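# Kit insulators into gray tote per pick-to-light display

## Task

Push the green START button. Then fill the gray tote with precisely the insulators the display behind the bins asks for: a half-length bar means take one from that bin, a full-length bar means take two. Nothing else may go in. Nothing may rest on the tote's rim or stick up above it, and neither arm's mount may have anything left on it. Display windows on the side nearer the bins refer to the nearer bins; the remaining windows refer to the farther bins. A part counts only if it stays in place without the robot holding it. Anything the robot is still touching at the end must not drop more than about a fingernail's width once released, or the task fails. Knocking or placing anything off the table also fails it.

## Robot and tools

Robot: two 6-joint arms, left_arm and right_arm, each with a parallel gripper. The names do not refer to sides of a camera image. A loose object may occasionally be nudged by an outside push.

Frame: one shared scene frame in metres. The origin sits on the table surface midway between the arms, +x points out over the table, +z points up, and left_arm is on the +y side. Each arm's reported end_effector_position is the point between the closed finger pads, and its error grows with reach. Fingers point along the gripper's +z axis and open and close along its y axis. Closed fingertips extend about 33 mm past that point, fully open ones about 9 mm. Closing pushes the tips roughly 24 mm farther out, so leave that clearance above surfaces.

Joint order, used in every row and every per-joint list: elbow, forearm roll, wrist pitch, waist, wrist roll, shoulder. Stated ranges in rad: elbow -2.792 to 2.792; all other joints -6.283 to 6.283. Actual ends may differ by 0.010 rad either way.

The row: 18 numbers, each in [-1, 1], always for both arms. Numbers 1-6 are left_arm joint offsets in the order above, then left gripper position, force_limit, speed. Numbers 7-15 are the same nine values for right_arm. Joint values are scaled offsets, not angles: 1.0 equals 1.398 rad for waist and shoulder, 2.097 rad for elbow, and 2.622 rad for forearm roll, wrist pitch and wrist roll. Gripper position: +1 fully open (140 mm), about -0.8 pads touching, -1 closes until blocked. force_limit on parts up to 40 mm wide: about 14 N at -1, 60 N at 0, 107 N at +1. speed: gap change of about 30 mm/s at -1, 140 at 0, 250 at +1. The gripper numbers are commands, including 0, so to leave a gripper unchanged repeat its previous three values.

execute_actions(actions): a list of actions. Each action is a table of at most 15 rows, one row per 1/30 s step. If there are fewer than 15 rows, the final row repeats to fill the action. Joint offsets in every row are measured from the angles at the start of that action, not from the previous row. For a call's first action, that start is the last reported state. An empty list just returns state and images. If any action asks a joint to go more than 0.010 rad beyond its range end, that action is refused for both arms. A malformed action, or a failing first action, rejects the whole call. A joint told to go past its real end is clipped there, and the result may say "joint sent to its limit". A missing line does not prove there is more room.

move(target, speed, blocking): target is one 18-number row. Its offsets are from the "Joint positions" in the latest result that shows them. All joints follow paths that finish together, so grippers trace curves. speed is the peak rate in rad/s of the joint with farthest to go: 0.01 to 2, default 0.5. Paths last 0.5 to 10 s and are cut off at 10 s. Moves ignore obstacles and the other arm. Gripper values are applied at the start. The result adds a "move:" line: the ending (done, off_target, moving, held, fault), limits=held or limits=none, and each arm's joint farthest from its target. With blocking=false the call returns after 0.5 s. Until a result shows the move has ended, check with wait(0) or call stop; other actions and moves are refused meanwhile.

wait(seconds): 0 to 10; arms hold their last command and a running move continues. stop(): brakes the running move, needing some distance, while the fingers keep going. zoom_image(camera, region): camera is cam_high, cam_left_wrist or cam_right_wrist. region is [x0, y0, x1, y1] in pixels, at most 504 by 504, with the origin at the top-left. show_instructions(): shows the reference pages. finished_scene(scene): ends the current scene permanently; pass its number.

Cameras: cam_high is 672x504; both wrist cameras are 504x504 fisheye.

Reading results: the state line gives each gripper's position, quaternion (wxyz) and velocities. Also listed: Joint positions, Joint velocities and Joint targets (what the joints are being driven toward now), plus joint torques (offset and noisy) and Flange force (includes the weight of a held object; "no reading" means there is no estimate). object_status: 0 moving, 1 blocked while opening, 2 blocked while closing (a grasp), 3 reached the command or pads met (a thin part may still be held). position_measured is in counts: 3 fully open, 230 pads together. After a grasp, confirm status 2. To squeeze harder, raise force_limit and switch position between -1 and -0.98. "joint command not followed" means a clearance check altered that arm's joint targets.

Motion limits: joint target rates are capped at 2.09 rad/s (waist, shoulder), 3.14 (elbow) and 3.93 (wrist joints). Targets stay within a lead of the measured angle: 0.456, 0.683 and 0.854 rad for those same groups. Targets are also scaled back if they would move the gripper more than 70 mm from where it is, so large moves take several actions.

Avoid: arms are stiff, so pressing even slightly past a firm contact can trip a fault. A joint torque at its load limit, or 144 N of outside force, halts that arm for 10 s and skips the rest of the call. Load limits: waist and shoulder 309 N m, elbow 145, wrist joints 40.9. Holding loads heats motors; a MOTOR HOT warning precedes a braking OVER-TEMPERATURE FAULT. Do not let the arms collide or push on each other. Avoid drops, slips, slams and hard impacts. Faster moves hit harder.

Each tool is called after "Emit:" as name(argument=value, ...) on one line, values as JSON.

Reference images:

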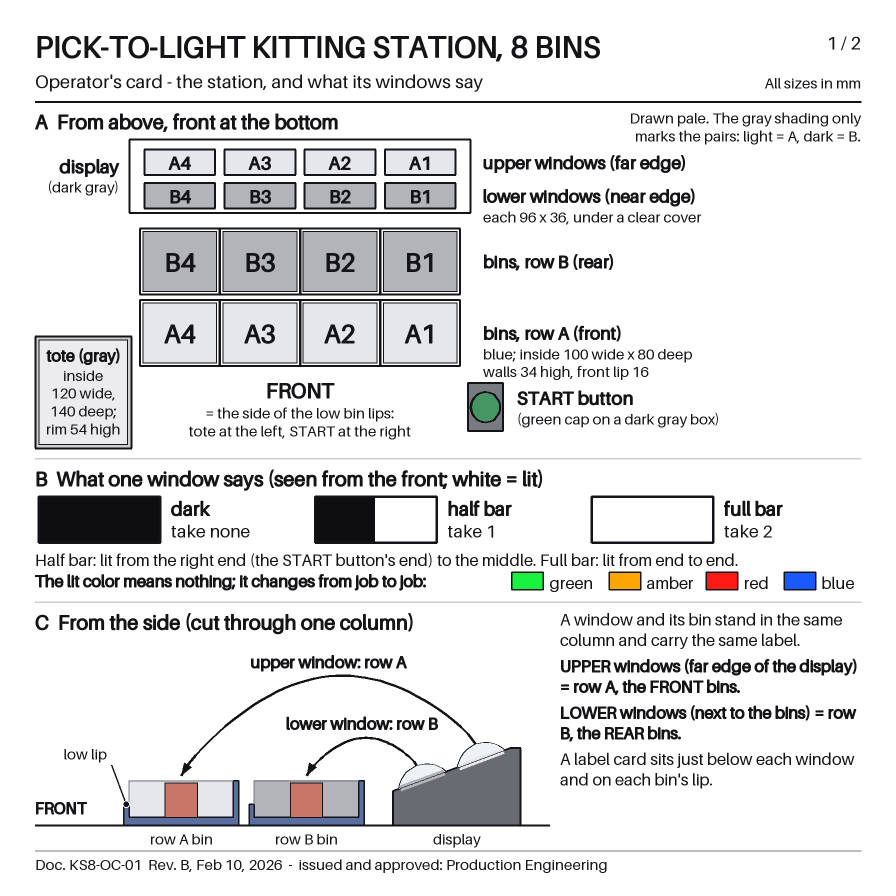

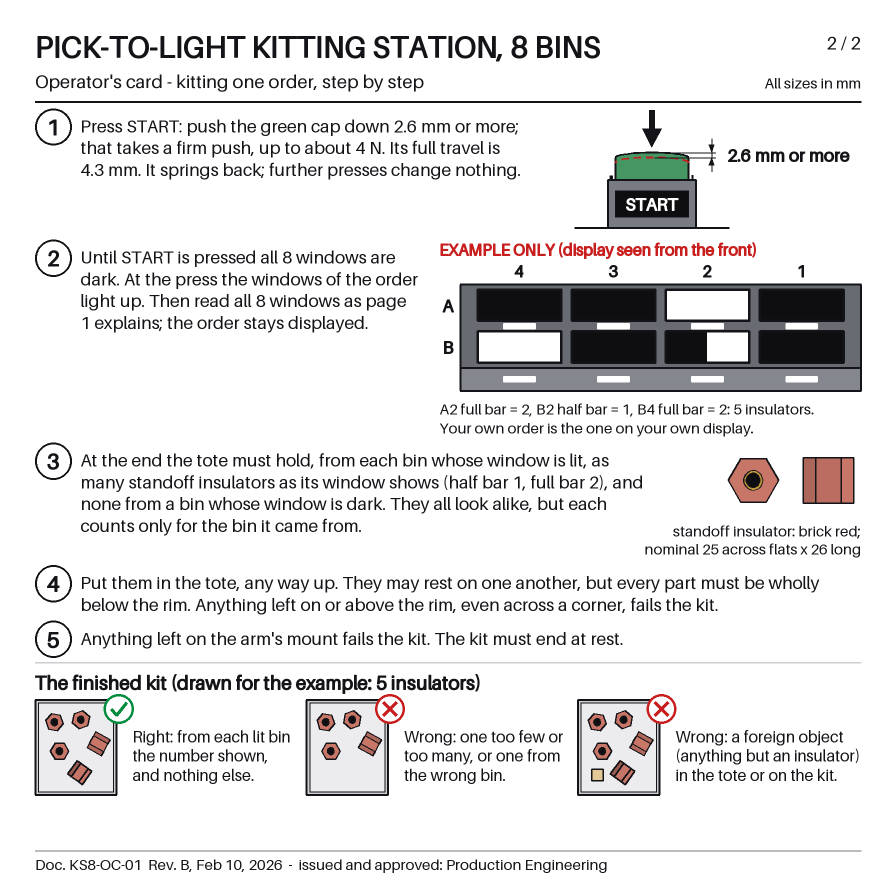

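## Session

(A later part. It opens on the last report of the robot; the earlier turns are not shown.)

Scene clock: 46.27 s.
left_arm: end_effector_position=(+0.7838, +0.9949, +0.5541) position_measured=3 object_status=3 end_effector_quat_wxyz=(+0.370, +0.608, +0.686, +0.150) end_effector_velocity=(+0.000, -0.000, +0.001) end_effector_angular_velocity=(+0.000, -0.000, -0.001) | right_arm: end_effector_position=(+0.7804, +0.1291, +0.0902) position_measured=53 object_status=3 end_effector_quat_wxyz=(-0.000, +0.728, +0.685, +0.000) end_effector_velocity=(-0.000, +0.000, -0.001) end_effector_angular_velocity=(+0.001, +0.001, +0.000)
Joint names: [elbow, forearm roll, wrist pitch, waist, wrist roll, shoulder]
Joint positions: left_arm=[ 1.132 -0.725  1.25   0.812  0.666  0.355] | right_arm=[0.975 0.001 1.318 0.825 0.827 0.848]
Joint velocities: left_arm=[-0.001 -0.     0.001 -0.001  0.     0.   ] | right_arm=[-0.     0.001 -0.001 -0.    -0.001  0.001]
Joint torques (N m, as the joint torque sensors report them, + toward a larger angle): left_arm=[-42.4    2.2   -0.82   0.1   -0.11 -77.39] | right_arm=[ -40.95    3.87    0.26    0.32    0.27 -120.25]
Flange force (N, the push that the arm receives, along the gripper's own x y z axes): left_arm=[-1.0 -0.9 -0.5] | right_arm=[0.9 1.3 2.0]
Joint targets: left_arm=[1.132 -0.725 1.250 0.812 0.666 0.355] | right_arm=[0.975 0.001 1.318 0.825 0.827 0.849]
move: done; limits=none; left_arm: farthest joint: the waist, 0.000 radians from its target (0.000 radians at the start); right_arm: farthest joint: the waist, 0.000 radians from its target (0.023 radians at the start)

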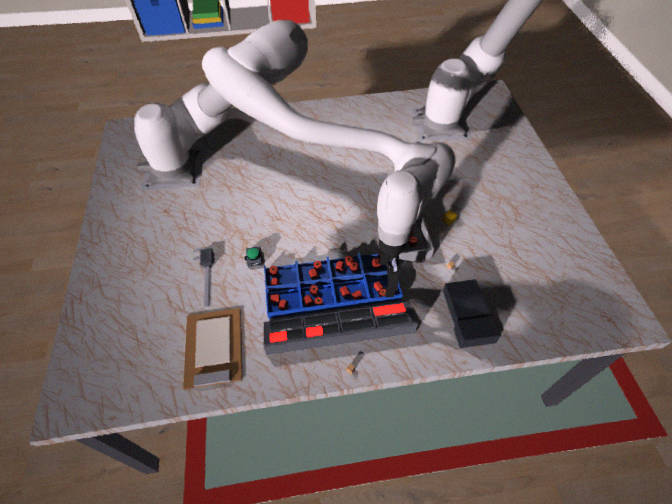

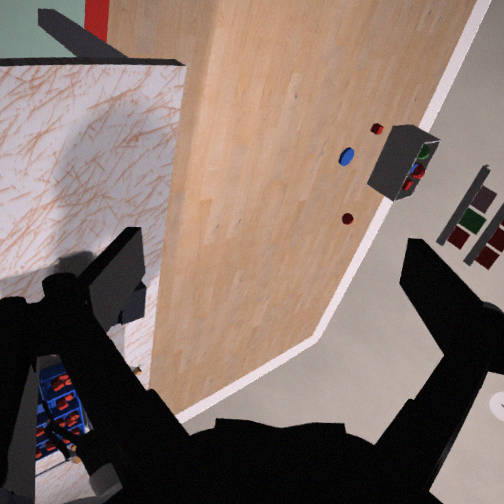

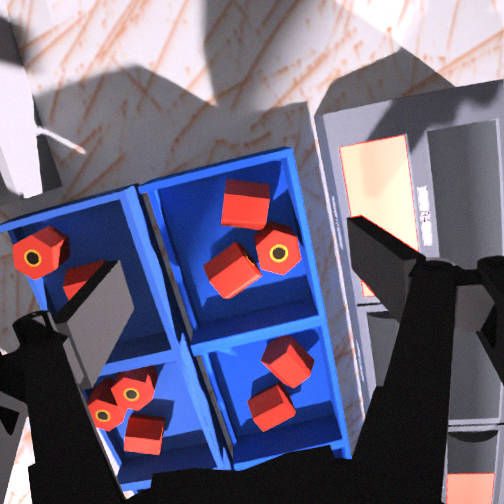

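Emit:
move(target=[0,0,0,0,0,0,1,0,0,0.0243,0,-0.0088,-0.0043,0.436,-0.0195,-0.42,-0.5,1], speed=1.2)

Scene clock: 49.40 s.
left_arm: end_effector_position=(+0.7838, +0.9949, +0.5541) position_measured=3 object_status=3 end_effector_quat_wxyz=(+0.370, +0.608, +0.686, +0.150) end_effector_velocity=(-0.000, -0.000, +0.000) end_effector_angular_velocity=(-0.000, -0.000, -0.000) | right_arm: end_effector_position=(+0.7738, +0.1145, +0.0899) position_measured=182 object_status=3 end_effector_quat_wxyz=(-0.000, +0.984, +0.180, -0.000) end_effector_velocity=(-0.000, -0.000, -0.000) end_effector_angular_velocity=(+0.000, +0.001, -0.003)
Joint names: [elbow, forearm roll, wrist pitch, waist, wrist roll, shoulder]
Joint positions: left_arm=[ 1.132 -0.725  1.25   0.812  0.666  0.355] | right_arm=[1.026 0.001 1.295 0.819 1.97  0.821]
Joint velocities: left_arm=[-0.     0.     0.    -0.    -0.001 -0.   ] | right_arm=[ 0.     0.001 -0.    -0.     0.002  0.   ]
Joint torques (N m, as the joint torque sensors report them, + toward a larger angle): left_arm=[-41.68   2.17  -0.77  -0.79  -0.23 -79.01] | right_arm=[ -41.21    4.56    0.25    1.86    0.04 -117.51]
Flange force (N, the push that the arm receives, along the gripper's own x y z axes): left_arm=[2.4 2.7 -0.9] | right_arm=[-0.3 2.2 2.3]
Joint targets: left_arm=[1.132 -0.725 1.250 0.812 0.666 0.355] | right_arm=[1.026 0.001 1.295 0.819 1.970 0.821]
move: done; limits=none; left_arm: farthest joint: the waist, 0.000 radians from its target (0.000 radians at the start); right_arm: farthest joint: the waist, 0.000 radians from its target (0.006 radians at the start)

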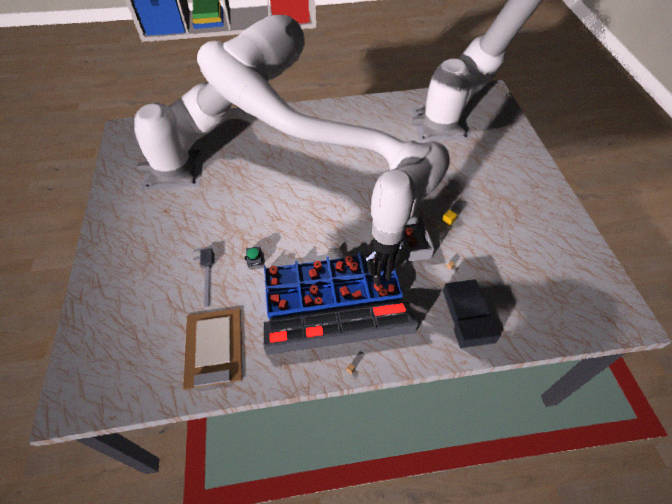

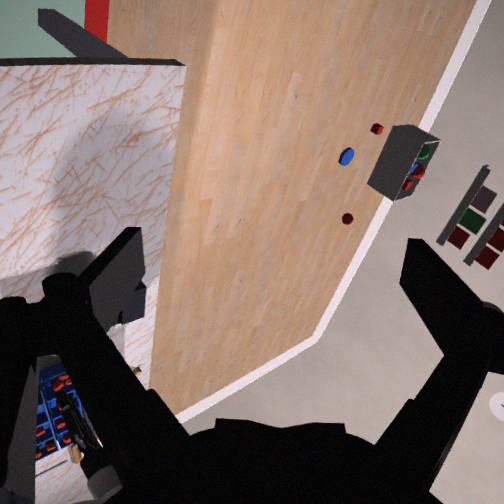

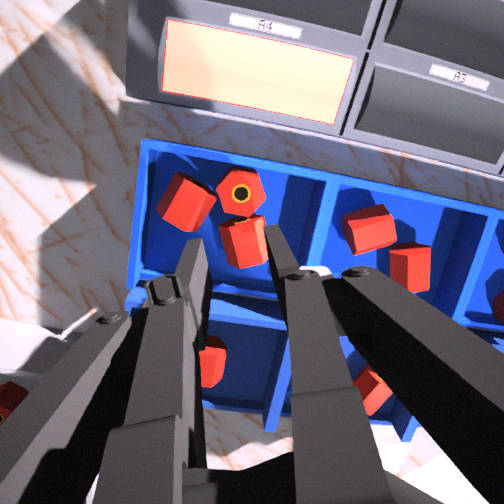

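Emit:
move(target=[0,0,0,0,0,0,1,0,0,0.0024,0,-0.0008,-0.0027,0,-0.002,-0.42,-0.5,1], speed=0.1)

Emit:
move(target=[0,0,0,0,0,0,1,0,0,0.0181,0,-0.0244,0,0,0.0182,-0.42,-0.5,1], speed=0.06)

Emit:
move(target=[0,0,0,0,0,0,1,0,0,0,0,0,0,0,0,-1,-0.5,0])

Emit:
move(target=[0,0,0,0,0,0,1,0,0,-0.036,0,0.049,0,0,-0.037,-1,-0.5,0], speed=0.3)

Scene clock: 50.43 s.
left_arm: end_effector_position=(+0.7838, +0.9949, +0.5541) position_measured=3 object_status=3 end_effector_quat_wxyz=(+0.370, +0.608, +0.686, +0.150) end_effector_velocity=(+0.000, -0.001, -0.000) end_effector_angular_velocity=(-0.000, +0.000, -0.000) | right_arm: end_effector_position=(+0.7753, +0.1108, +0.0900) position_measured=182 object_status=3 end_effector_quat_wxyz=(-0.000, +0.984, +0.178, -0.000) end_effector_velocity=(+0.000, -0.001, -0.000) end_effector_angular_velocity=(-0.002, -0.001, -0.001)
Joint names: [elbow, forearm roll, wrist pitch, waist, wrist roll, shoulder]
Joint positions: left_arm=[ 1.132 -0.725  1.25   0.812  0.666  0.355] | right_arm=[1.031 0.001 1.292 0.815 1.97  0.818]
Joint velocities: left_arm=[ 0.001  0.    -0.    -0.001 -0.    -0.   ] | right_arm=[ 0.001 -0.002 -0.    -0.     0.001 -0.   ]
Joint torques (N m, as the joint torque sensors report them, + toward a larger angle): left_arm=[-43.01   2.19  -0.76  -2.19  -0.11 -79.7 ] | right_arm=[ -39.97    3.78    0.16   -2.01   -0.23 -120.33]
Flange force (N, the push that the arm receives, along the gripper's own x y z axes): left_arm=[2.9 -0.8 -1.0] | right_arm=[6.9 -5.7 2.6]
Joint targets: left_arm=[1.132 -0.725 1.250 0.812 0.666 0.355] | right_arm=[1.031 0.001 1.292 0.815 1.970 0.818]
move: done; limits=none; left_arm: farthest joint: the waist, 0.000 radians from its target (0.000 radians at the start); right_arm: farthest joint: the waist, 0.000 radians from its target (0.003 radians at the start)

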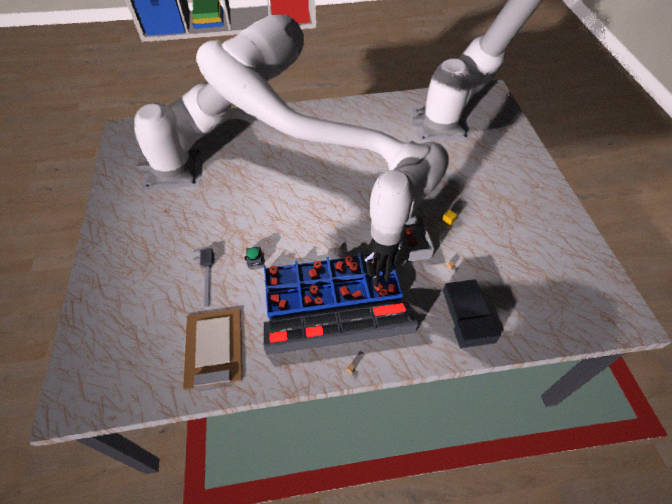

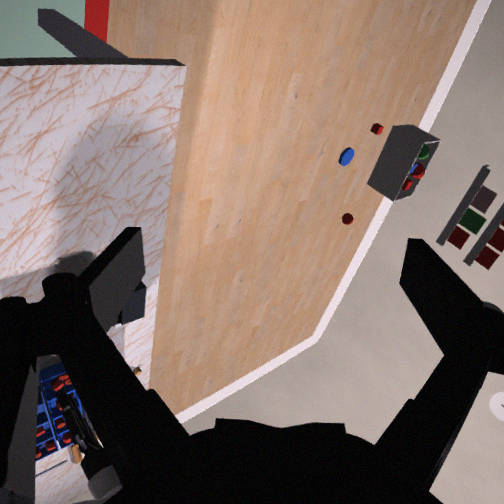

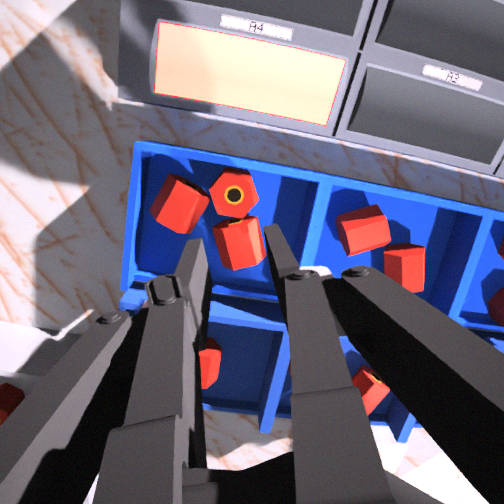

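Scene clock: 51.80 s.
left_arm: end_effector_position=(+0.7838, +0.9949, +0.5541) position_measured=3 object_status=3 end_effector_quat_wxyz=(+0.370, +0.608, +0.686, +0.150) end_effector_velocity=(-0.000, +0.001, -0.000) end_effector_angular_velocity=(+0.000, -0.000, +0.001) | right_arm: end_effector_position=(+0.7754, +0.1108, +0.0446) position_measured=182 object_status=3 end_effector_quat_wxyz=(-0.000, +0.984, +0.178, -0.000) end_effector_velocity=(+0.000, +0.000, -0.000) end_effector_angular_velocity=(+0.001, +0.000, -0.000)
Joint names: [elbow, forearm roll, wrist pitch, waist, wrist roll, shoulder]
Joint positions: left_arm=[ 1.132 -0.725  1.25   0.812  0.666  0.355] | right_arm=[1.069 0.001 1.229 0.815 1.97  0.844]
Joint velocities: left_arm=[-0.    -0.    -0.001  0.001  0.     0.   ] | right_arm=[ 0.     0.001 -0.001 -0.    -0.     0.   ]
Joint torques (N m, as the joint torque sensors report them, + toward a larger angle): left_arm=[-43.02   2.12  -1.02  -1.57  -0.2  -78.88] | right_arm=[ -39.43    4.5    -0.1    -1.3     0.04 -120.51]
Flange force (N, the push that the arm receives, along the gripper's own x y z axes): left_arm=[2.2 -1.6 -1.3] | right_arm=[5.3 -3.8 2.3]
Joint targets: left_arm=[1.132 -0.725 1.250 0.812 0.666 0.355] | right_arm=[1.069 0.001 1.228 0.815 1.970 0.844]
move: done; limits=none; left_arm: farthest joint: the waist, 0.000 radians from its target (0.000 radians at the start); right_arm: farthest joint: the waist, 0.000 radians from its target (0.000 radians at the start)

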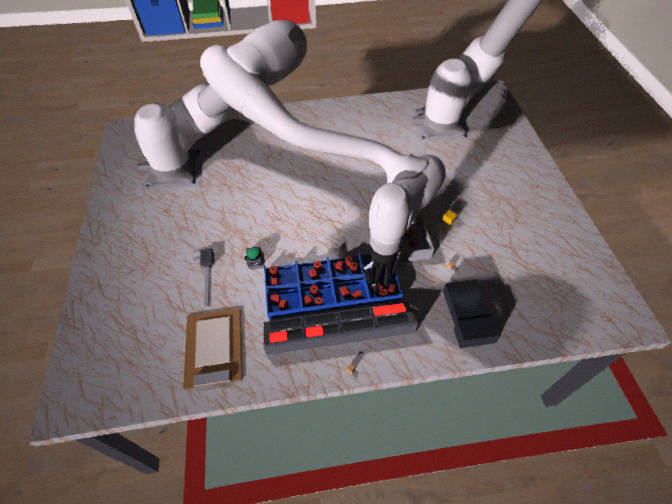

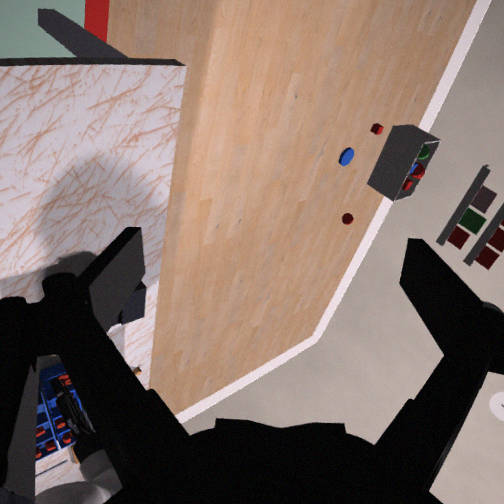

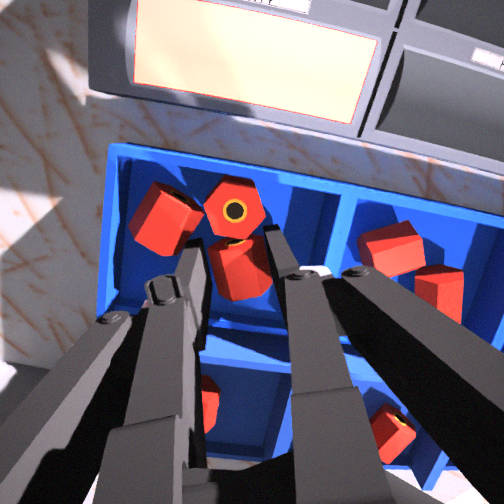

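Scene clock: 52.30 s.
left_arm: end_effector_position=(+0.7838, +0.9949, +0.5541) position_measured=3 object_status=3 end_effector_quat_wxyz=(+0.370, +0.608, +0.686, +0.150) end_effector_velocity=(+0.000, +0.000, +0.000) end_effector_angular_velocity=(+0.000, -0.000, +0.000) | right_arm: end_effector_position=(+0.7754, +0.1108, +0.0446) position_measured=190 object_status=2 end_effector_quat_wxyz=(-0.000, +0.984, +0.178, +0.000) end_effector_velocity=(+0.000, -0.000, +0.000) end_effector_angular_velocity=(-0.000, -0.000, +0.001)
Joint names: [elbow, forearm roll, wrist pitch, waist, wrist roll, shoulder]
Joint positions: left_arm=[ 1.132 -0.725  1.25   0.812  0.666  0.355] | right_arm=[1.069 0.001 1.228 0.815 1.97  0.844]
Joint velocities: left_arm=[-0.001  0.     0.     0.    -0.     0.001] | right_arm=[-0.    -0.     0.    -0.    -0.001 -0.   ]
Joint torques (N m, as the joint torque sensors report them, + toward a larger angle): left_arm=[-42.15   2.14  -0.97  -2.14  -0.08 -78.34] | right_arm=[ -37.58    4.48   -0.23   -2.42    0.51 -113.61]
Flange force (N, the push that the arm receives, along the gripper's own x y z axes): left_arm=[2.7 0.4 -2.4] | right_arm=[-0.1 -2.0 -3.4]
Joint targets: left_arm=[1.132 -0.725 1.250 0.812 0.666 0.355] | right_arm=[1.069 0.001 1.229 0.815 1.970 0.844]
move: done; limits=none; left_arm: farthest joint: the waist, 0.000 radians from its target (0.000 radians at the start); right_arm: farthest joint: the wrist pitch, 0.001 radians from its target (0.000 radians at the start)

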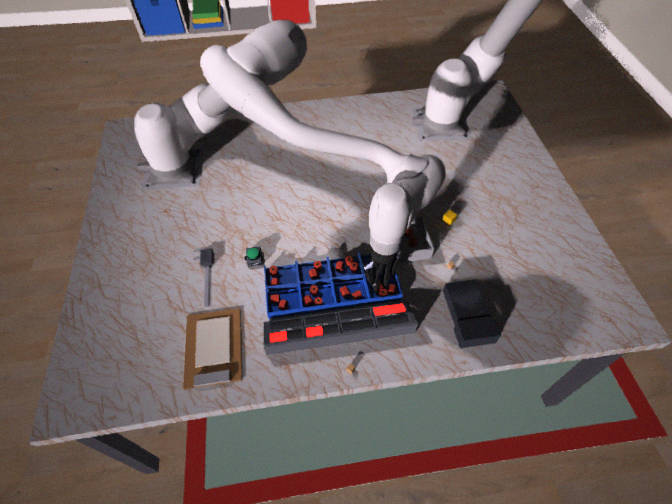

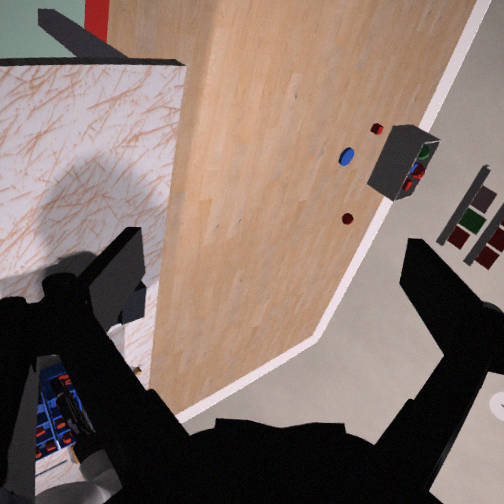

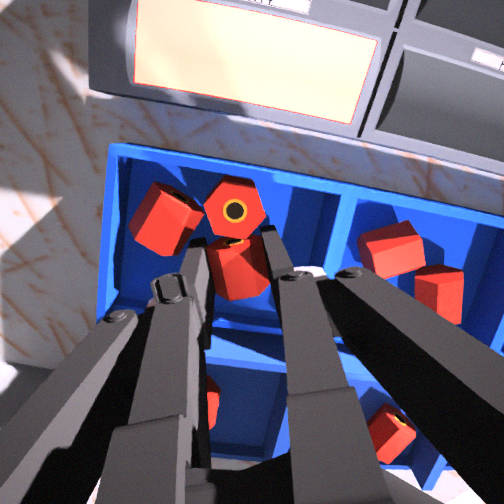

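Scene clock: 53.13 s.
left_arm: end_effector_position=(+0.7838, +0.9949, +0.5541) position_measured=3 object_status=3 end_effector_quat_wxyz=(+0.370, +0.608, +0.686, +0.150) end_effector_velocity=(-0.000, +0.000, -0.000) end_effector_angular_velocity=(-0.000, +0.000, +0.000) | right_arm: end_effector_position=(+0.7733, +0.1089, +0.1363) position_measured=190 object_status=2 end_effector_quat_wxyz=(-0.000, +0.984, +0.178, -0.001) end_effector_velocity=(-0.000, -0.000, +0.000) end_effector_angular_velocity=(+0.000, +0.000, +0.001)
Joint names: [elbow, forearm roll, wrist pitch, waist, wrist roll, shoulder]
Joint positions: left_arm=[ 1.132 -0.725  1.25   0.812  0.666  0.355] | right_arm=[0.993 0.001 1.357 0.815 1.97  0.792]
Joint velocities: left_arm=[-0.  0.  0.  0. -0.  0.] | right_arm=[-0.     0.     0.001 -0.    -0.001 -0.   ]
Joint torques (N m, as the joint torque sensors report them, + toward a larger angle): left_arm=[-42.38   2.14  -0.85   0.01  -0.02 -76.15] | right_arm=[ -42.26    4.11   -0.01    1.77    0.29 -114.79]
Flange force (N, the push that the arm receives, along the gripper's own x y z axes): left_arm=[-2.3 -2.6 -1.6] | right_arm=[-3.3 3.8 2.0]
Joint targets: left_arm=[1.132 -0.725 1.250 0.812 0.666 0.355] | right_arm=[0.993 0.001 1.357 0.815 1.970 0.792]
move: done; limits=none; left_arm: farthest joint: the waist, 0.000 radians from its target (0.000 radians at the start); right_arm: farthest joint: the waist, 0.000 radians from its target (0.000 radians at the start)

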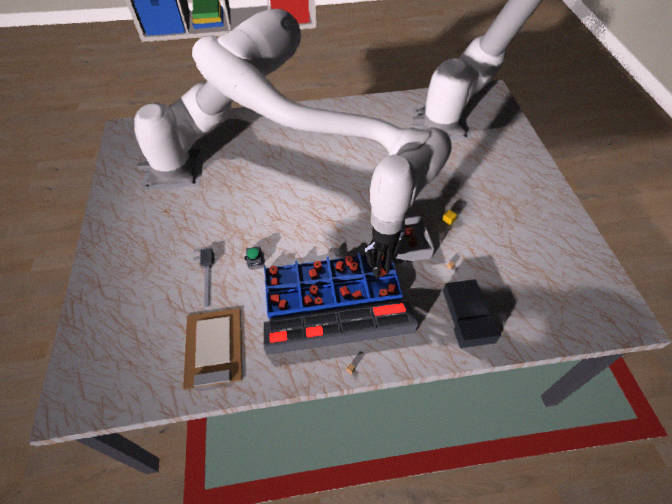

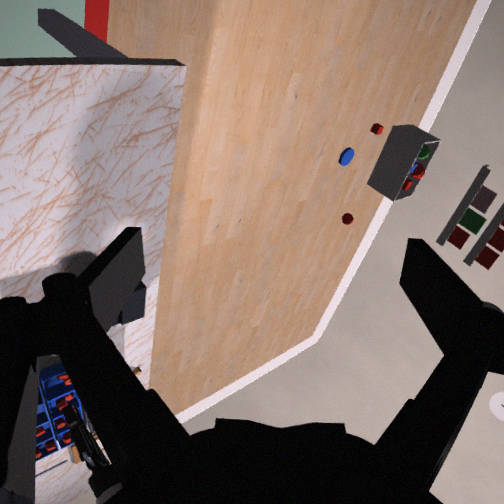

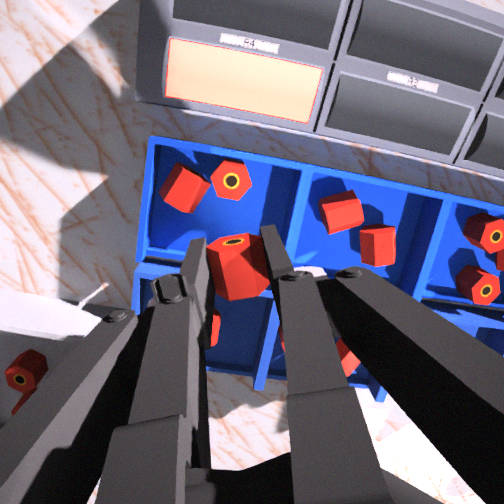

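Emit:
move(target=[0,0,0,0,0,0,1,0,0,0,0,0,0.132,-0.37,0,-1,-0.5,0], speed=1.2)

Emit:
move(target=[0,0,0,0,0,0,1,0,0,0.033,0,-0.045,0,0,0.034,-1,-0.5,0], speed=0.2)

Emit:
move(target=[0,0,0,0,0,0,1,0,0,0,0,0,0,0,0,-0.45,-0.5,0])

Emit:
move(target=[0,0,0,0,0,0,1,0,0,-0.033,0,0.045,0,0,-0.034,-0.45,-0.5,0], speed=0.4)

Scene clock: 54.97 s.
left_arm: end_effector_position=(+0.7838, +0.9949, +0.5541) position_measured=3 object_status=3 end_effector_quat_wxyz=(+0.370, +0.608, +0.686, +0.150) end_effector_velocity=(-0.000, +0.000, -0.001) end_effector_angular_velocity=(-0.001, +0.001, -0.000) | right_arm: end_effector_position=(+0.6325, +0.2242, +0.1364) position_measured=190 object_status=2 end_effector_quat_wxyz=(-0.000, +0.728, +0.686, -0.000) end_effector_velocity=(-0.000, +0.000, +0.000) end_effector_angular_velocity=(+0.000, -0.000, +0.001)
Joint names: [elbow, forearm roll, wrist pitch, waist, wrist roll, shoulder]
Joint positions: left_arm=[ 1.132 -0.725  1.25   0.812  0.666  0.355] | right_arm=[0.993 0.001 1.357 0.999 1.    0.792]
Joint velocities: left_arm=[0.001 0.    0.001 0.    0.    0.   ] | right_arm=[ 0.    -0.    -0.     0.001 -0.001 -0.   ]
Joint torques (N m, as the joint torque sensors report them, + toward a larger angle): left_arm=[-42.73   2.06  -0.83   0.91  -0.24 -76.6 ] | right_arm=[ -41.43    4.4    -0.15   -0.58    0.21 -117.12]
Flange force (N, the push that the arm receives, along the gripper's own x y z axes): left_arm=[-2.7 -2.9 -0.2] | right_arm=[2.7 1.2 1.7]
Joint targets: left_arm=[1.132 -0.725 1.250 0.812 0.666 0.355] | right_arm=[0.993 0.001 1.357 0.999 1.000 0.792]
move: done; limits=none; left_arm: farthest joint: the waist, 0.000 radians from its target (0.000 radians at the start); right_arm: farthest joint: the waist, 0.000 radians from its target (0.185 radians at the start)

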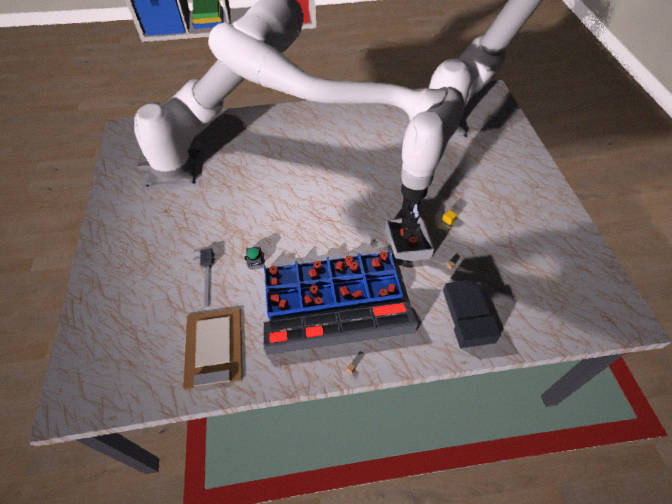

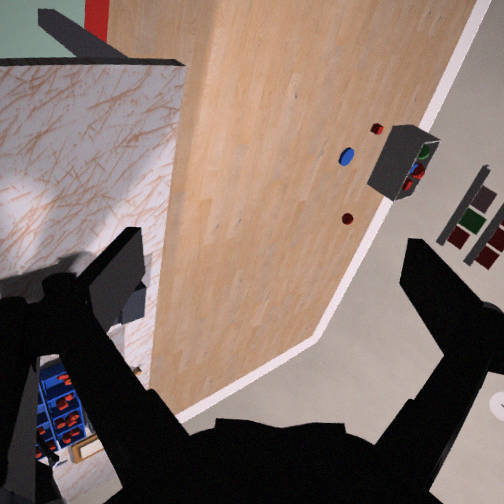

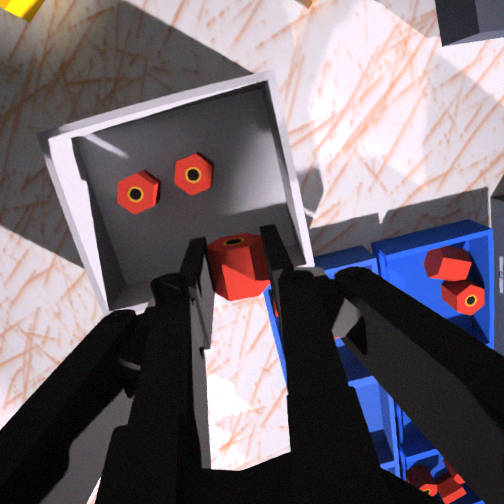

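Scene clock: 55.90 s.
left_arm: end_effector_position=(+0.7838, +0.9949, +0.5541) position_measured=3 object_status=3 end_effector_quat_wxyz=(+0.370, +0.608, +0.686, +0.150) end_effector_velocity=(+0.000, +0.000, +0.000) end_effector_angular_velocity=(+0.000, -0.000, -0.000) | right_arm: end_effector_position=(+0.6343, +0.2267, +0.0522) position_measured=190 object_status=2 end_effector_quat_wxyz=(-0.000, +0.728, +0.686, +0.000) end_effector_velocity=(+0.000, -0.000, -0.001) end_effector_angular_velocity=(-0.000, +0.000, -0.002)
Joint names: [elbow, forearm roll, wrist pitch, waist, wrist roll, shoulder]
Joint positions: left_arm=[ 1.132 -0.725  1.25   0.812  0.666  0.355] | right_arm=[1.062 0.001 1.239 0.999 1.    0.84 ]
Joint velocities: left_arm=[-0. -0. -0.  0.  0.  0.] | right_arm=[ 0.001  0.    -0.001 -0.     0.001  0.   ]
Joint torques (N m, as the joint torque sensors report them, + toward a larger angle): left_arm=[-42.29   2.11  -0.98  -0.44  -0.14 -78.52] | right_arm=[ -42.08    4.1     0.24   -0.91    0.46 -119.86]
Flange force (N, the push that the arm receives, along the gripper's own x y z axes): left_arm=[0.8 0.7 -0.8] | right_arm=[-2.6 -1.9 4.4]
Joint targets: left_arm=[1.132 -0.725 1.250 0.812 0.666 0.355] | right_arm=[1.063 0.001 1.239 0.999 1.000 0.840]
move: done; limits=none; left_arm: farthest joint: the waist, 0.000 radians from its target (0.000 radians at the start); right_arm: farthest joint: the waist, 0.000 radians from its target (0.000 radians at the start)

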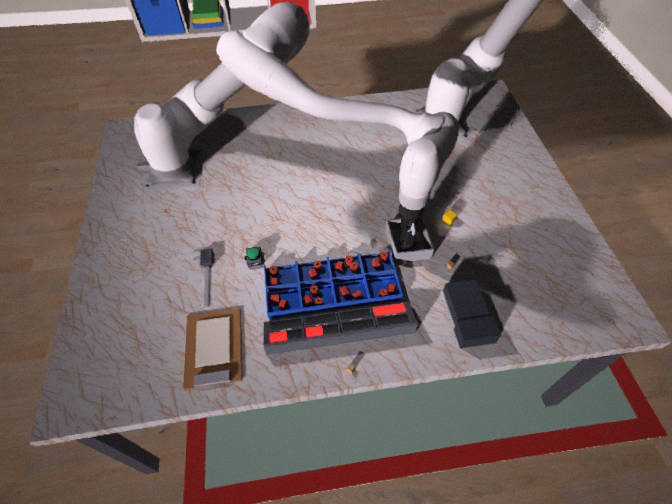

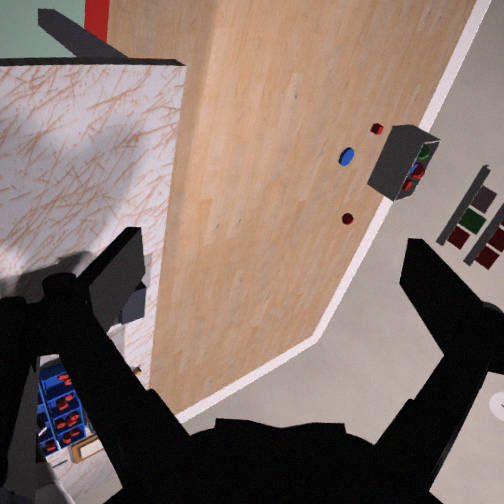

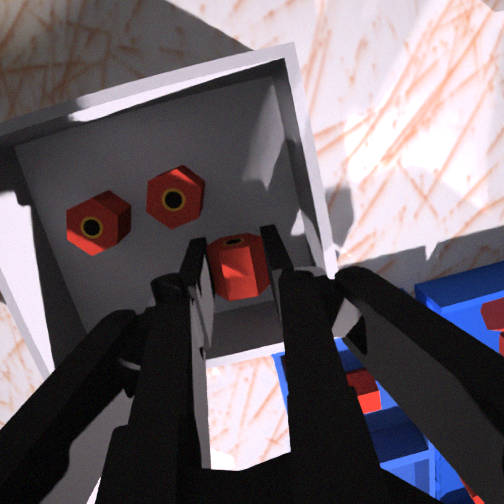

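Scene clock: 56.40 s.
left_arm: end_effector_position=(+0.7838, +0.9949, +0.5541) position_measured=3 object_status=3 end_effector_quat_wxyz=(+0.370, +0.608, +0.686, +0.150) end_effector_velocity=(+0.000, -0.001, +0.001) end_effector_angular_velocity=(+0.001, -0.001, -0.001) | right_arm: end_effector_position=(+0.6343, +0.2267, +0.0522) position_measured=186 object_status=3 end_effector_quat_wxyz=(-0.000, +0.728, +0.686, +0.000) end_effector_velocity=(+0.000, -0.000, -0.000) end_effector_angular_velocity=(-0.001, -0.000, -0.001)
Joint names: [elbow, forearm roll, wrist pitch, waist, wrist roll, shoulder]
Joint positions: left_arm=[ 1.132 -0.725  1.25   0.812  0.666  0.355] | right_arm=[1.062 0.001 1.239 0.999 1.    0.84 ]
Joint velocities: left_arm=[-0.     0.    -0.    -0.001  0.    -0.001] | right_arm=[ 0.    -0.     0.     0.     0.001  0.   ]
Joint torques (N m, as the joint torque sensors report them, + toward a larger angle): left_arm=[-42.6    2.13  -1.    -1.6   -0.27 -77.15] | right_arm=[ -40.58    4.59    0.27    1.11   -0.06 -118.59]
Flange force (N, the push that the arm receives, along the gripper's own x y z axes): left_arm=[0.3 -2.7 -2.3] | right_arm=[-1.0 0.7 2.6]
Joint targets: left_arm=[1.132 -0.725 1.250 0.812 0.666 0.355] | right_arm=[1.062 0.001 1.239 0.999 1.000 0.840]
move: done; limits=none; left_arm: farthest joint: the waist, 0.000 radians from its target (0.000 radians at the start); right_arm: farthest joint: the waist, 0.000 radians from its target (0.000 radians at the start)

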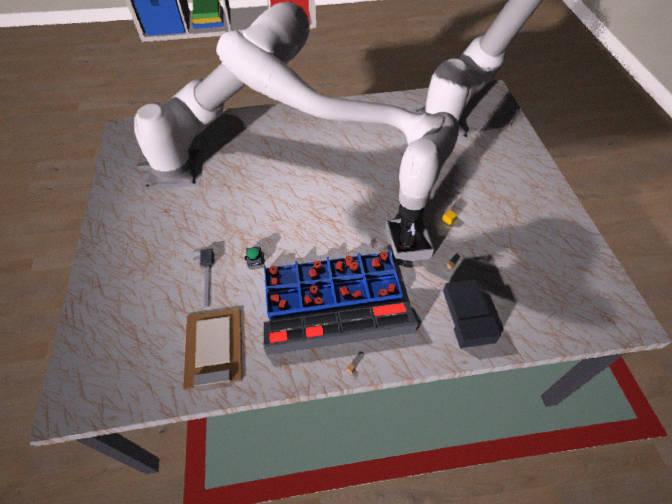

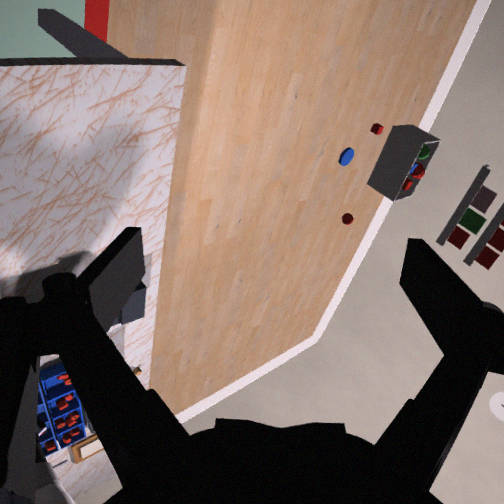

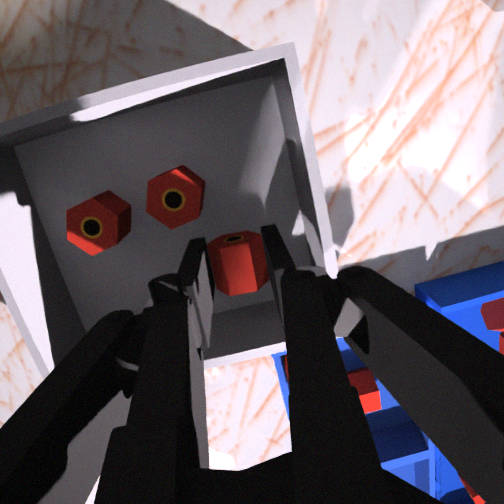

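Scene clock: 57.20 s.
left_arm: end_effector_position=(+0.7838, +0.9949, +0.5541) position_measured=3 object_status=3 end_effector_quat_wxyz=(+0.370, +0.608, +0.686, +0.150) end_effector_velocity=(+0.000, -0.000, +0.001) end_effector_angular_velocity=(+0.001, -0.001, -0.000) | right_arm: end_effector_position=(+0.6325, +0.2242, +0.1363) position_measured=186 object_status=3 end_effector_quat_wxyz=(-0.000, +0.728, +0.686, -0.000) end_effector_velocity=(-0.000, +0.000, +0.001) end_effector_angular_velocity=(+0.001, +0.000, +0.001)
Joint names: [elbow, forearm roll, wrist pitch, waist, wrist roll, shoulder]
Joint positions: left_arm=[ 1.132 -0.725  1.25   0.812  0.666  0.355] | right_arm=[0.993 0.001 1.357 0.999 1.    0.792]
Joint velocities: left_arm=[-0.001  0.    -0.    -0.    -0.    -0.   ] | right_arm=[-0.001  0.001  0.001  0.    -0.001 -0.001]
Joint torques (N m, as the joint torque sensors report them, + toward a larger angle): left_arm=[-41.88   1.9   -0.96   0.96  -0.37 -77.04] | right_arm=[ -40.82    4.17    0.3     1.46    0.24 -114.96]
Flange force (N, the push that the arm receives, along the gripper's own x y z axes): left_arm=[-1.4 0.3 -0.6] | right_arm=[-0.7 1.6 0.9]
Joint targets: left_arm=[1.132 -0.725 1.250 0.812 0.666 0.355] | right_arm=[0.993 0.001 1.357 0.999 1.000 0.792]
move: done; limits=none; left_arm: farthest joint: the waist, 0.000 radians from its target (0.000 radians at the start); right_arm: farthest joint: the elbow, 0.001 radians from its target (0.070 radians at the start)

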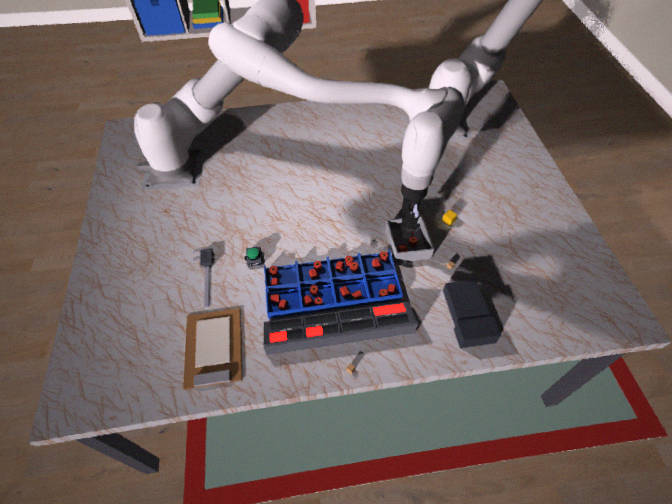

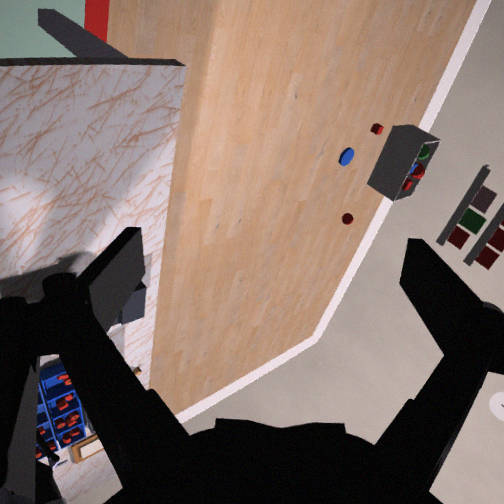

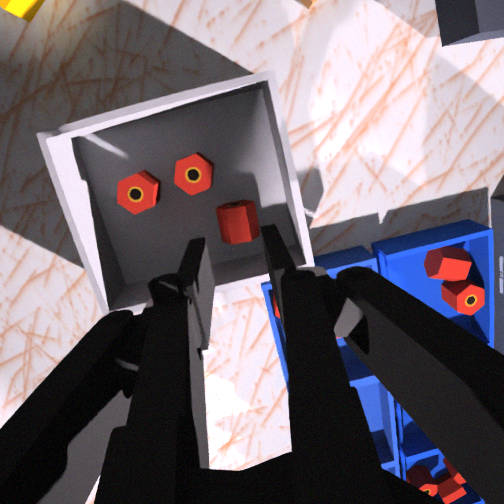

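Emit:
move(target=[0,0,0,0,0,0,1,0,0,-0.02,0,0,-0.09,0.045,0.015,-0.45,-0.5,0], speed=0.5)

Emit:
move(target=[0,0,0,0,0,0,1,0,0,-0.0205,0,-0.0027,-0.031,0.016,0.051,-0.45,-0.5,0], speed=0.3)

Scene clock: 58.40 s.
left_arm: end_effector_position=(+0.7838, +0.9949, +0.5541) position_measured=3 object_status=3 end_effector_quat_wxyz=(+0.370, +0.608, +0.686, +0.150) end_effector_velocity=(+0.000, -0.001, +0.000) end_effector_angular_velocity=(+0.000, -0.000, -0.001) | right_arm: end_effector_position=(+0.7433, +0.1618, +0.1385) position_measured=186 object_status=3 end_effector_quat_wxyz=(-0.002, +0.805, +0.593, +0.010) end_effector_velocity=(+0.001, -0.001, -0.000) end_effector_angular_velocity=(-0.001, -0.001, -0.001)
Joint names: [elbow, forearm roll, wrist pitch, waist, wrist roll, shoulder]
Joint positions: left_arm=[ 1.132 -0.725  1.25   0.812  0.666  0.355] | right_arm=[0.951 0.001 1.357 0.874 1.118 0.813]
Joint velocities: left_arm=[ 0.     0.    -0.001 -0.001  0.    -0.   ] | right_arm=[-0.    -0.001 -0.    -0.001 -0.     0.   ]
Joint torques (N m, as the joint torque sensors report them, + toward a larger angle): left_arm=[-42.47   2.1   -1.03  -0.49  -0.15 -78.5 ] | right_arm=[ -41.11    4.15    0.27    2.04    0.43 -119.19]
Flange force (N, the push that the arm receives, along the gripper's own x y z axes): left_arm=[0.8 0.3 -0.8] | right_arm=[3.3 4.1 2.0]
Joint targets: left_arm=[1.132 -0.725 1.250 0.812 0.666 0.355] | right_arm=[0.951 0.001 1.357 0.874 1.118 0.813]
move: done; limits=none; left_arm: farthest joint: the waist, 0.000 radians from its target (0.000 radians at the start); right_arm: farthest joint: the waist, 0.000 radians from its target (0.126 radians at the start)

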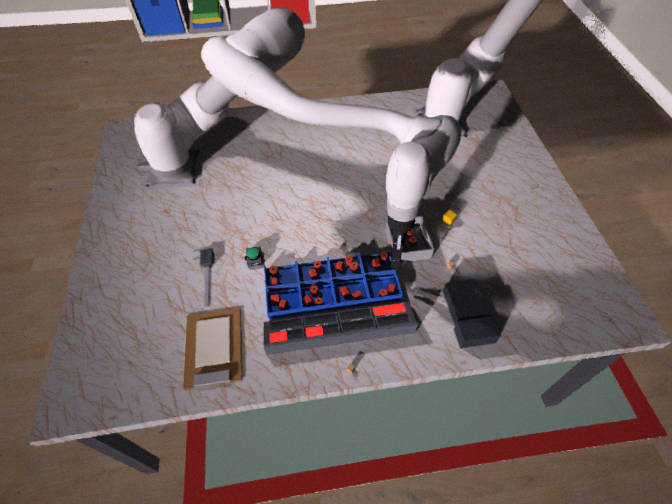

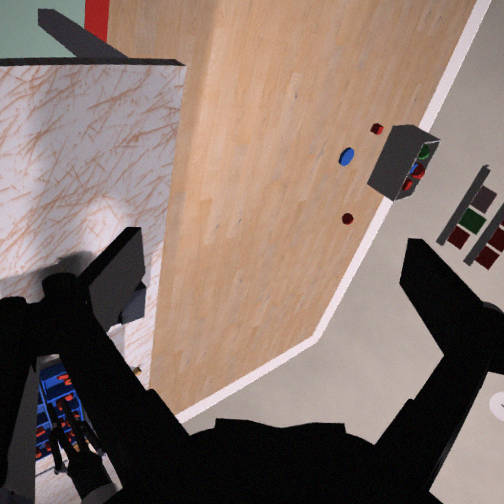

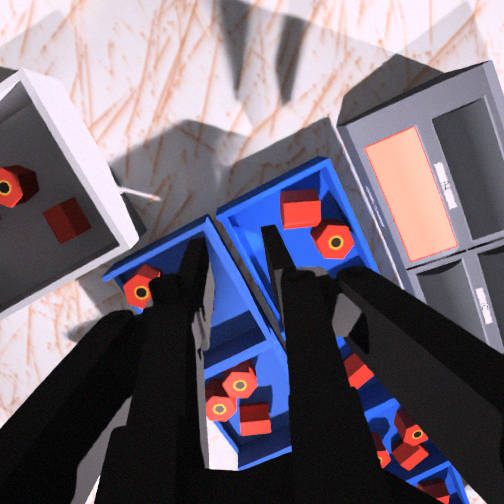

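Scene clock: 59.17 s.
left_arm: end_effector_position=(+0.7838, +0.9949, +0.5541) position_measured=3 object_status=3 end_effector_quat_wxyz=(+0.370, +0.608, +0.686, +0.150) end_effector_velocity=(+0.000, -0.000, -0.001) end_effector_angular_velocity=(-0.001, +0.001, +0.000) | right_arm: end_effector_position=(+0.7890, +0.1456, +0.0899) position_measured=186 object_status=3 end_effector_quat_wxyz=(-0.000, +0.830, +0.558, -0.001) end_effector_velocity=(+0.001, -0.001, -0.001) end_effector_angular_velocity=(-0.001, -0.000, -0.001)
Joint names: [elbow, forearm roll, wrist pitch, waist, wrist roll, shoulder]
Joint positions: left_arm=[ 1.132 -0.725  1.25   0.812  0.666  0.355] | right_arm=[0.908 0.001 1.35  0.83  1.16  0.884]
Joint velocities: left_arm=[ 0.001 -0.    -0.001 -0.001 -0.     0.   ] | right_arm=[ 0.    -0.001 -0.    -0.001  0.     0.001]
Joint torques (N m, as the joint torque sensors report them, + toward a larger angle): left_arm=[-41.84   2.15  -1.11  -0.7   -0.05 -77.01] | right_arm=[ -41.64    4.06   -0.15    1.41   -0.02 -122.9 ]
Flange force (N, the push that the arm receives, along the gripper's own x y z axes): left_arm=[0.3 0.3 -1.8] | right_arm=[0.2 1.4 1.7]
Joint targets: left_arm=[1.132 -0.725 1.250 0.812 0.666 0.355] | right_arm=[0.908 0.001 1.350 0.830 1.160 0.884]
move: done; limits=none; left_arm: farthest joint: the waist, 0.000 radians from its target (0.000 radians at the start); right_arm: farthest joint: the waist, 0.000 radians from its target (0.043 radians at the start)

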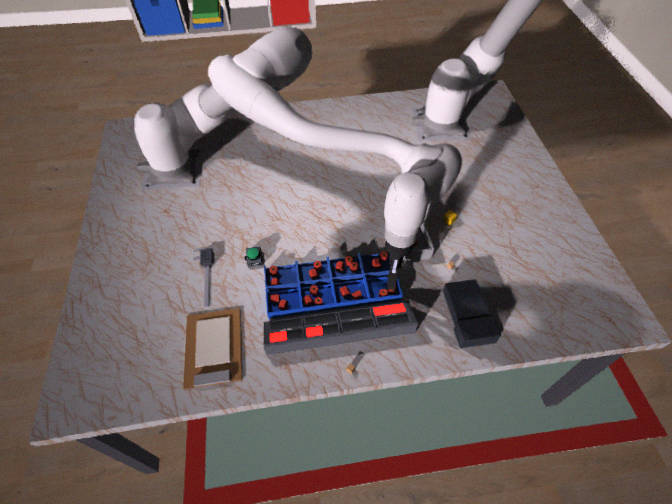

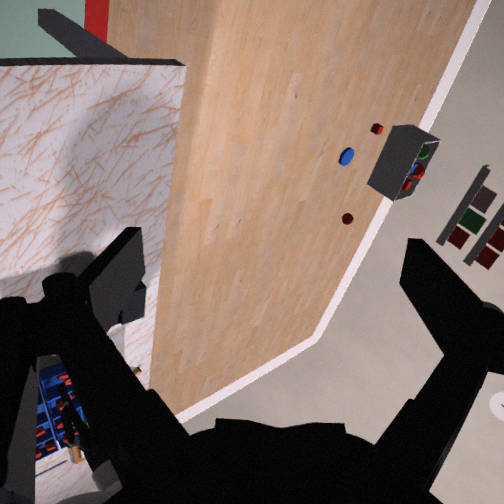

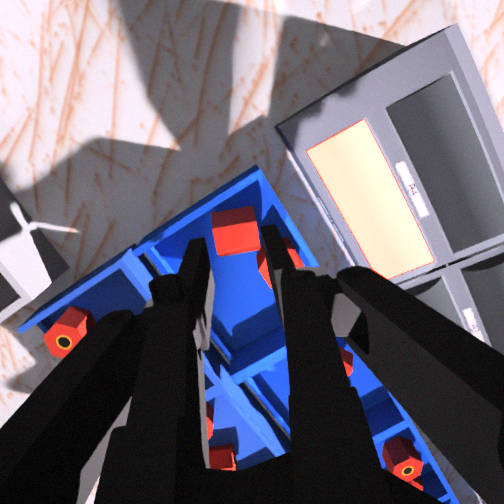

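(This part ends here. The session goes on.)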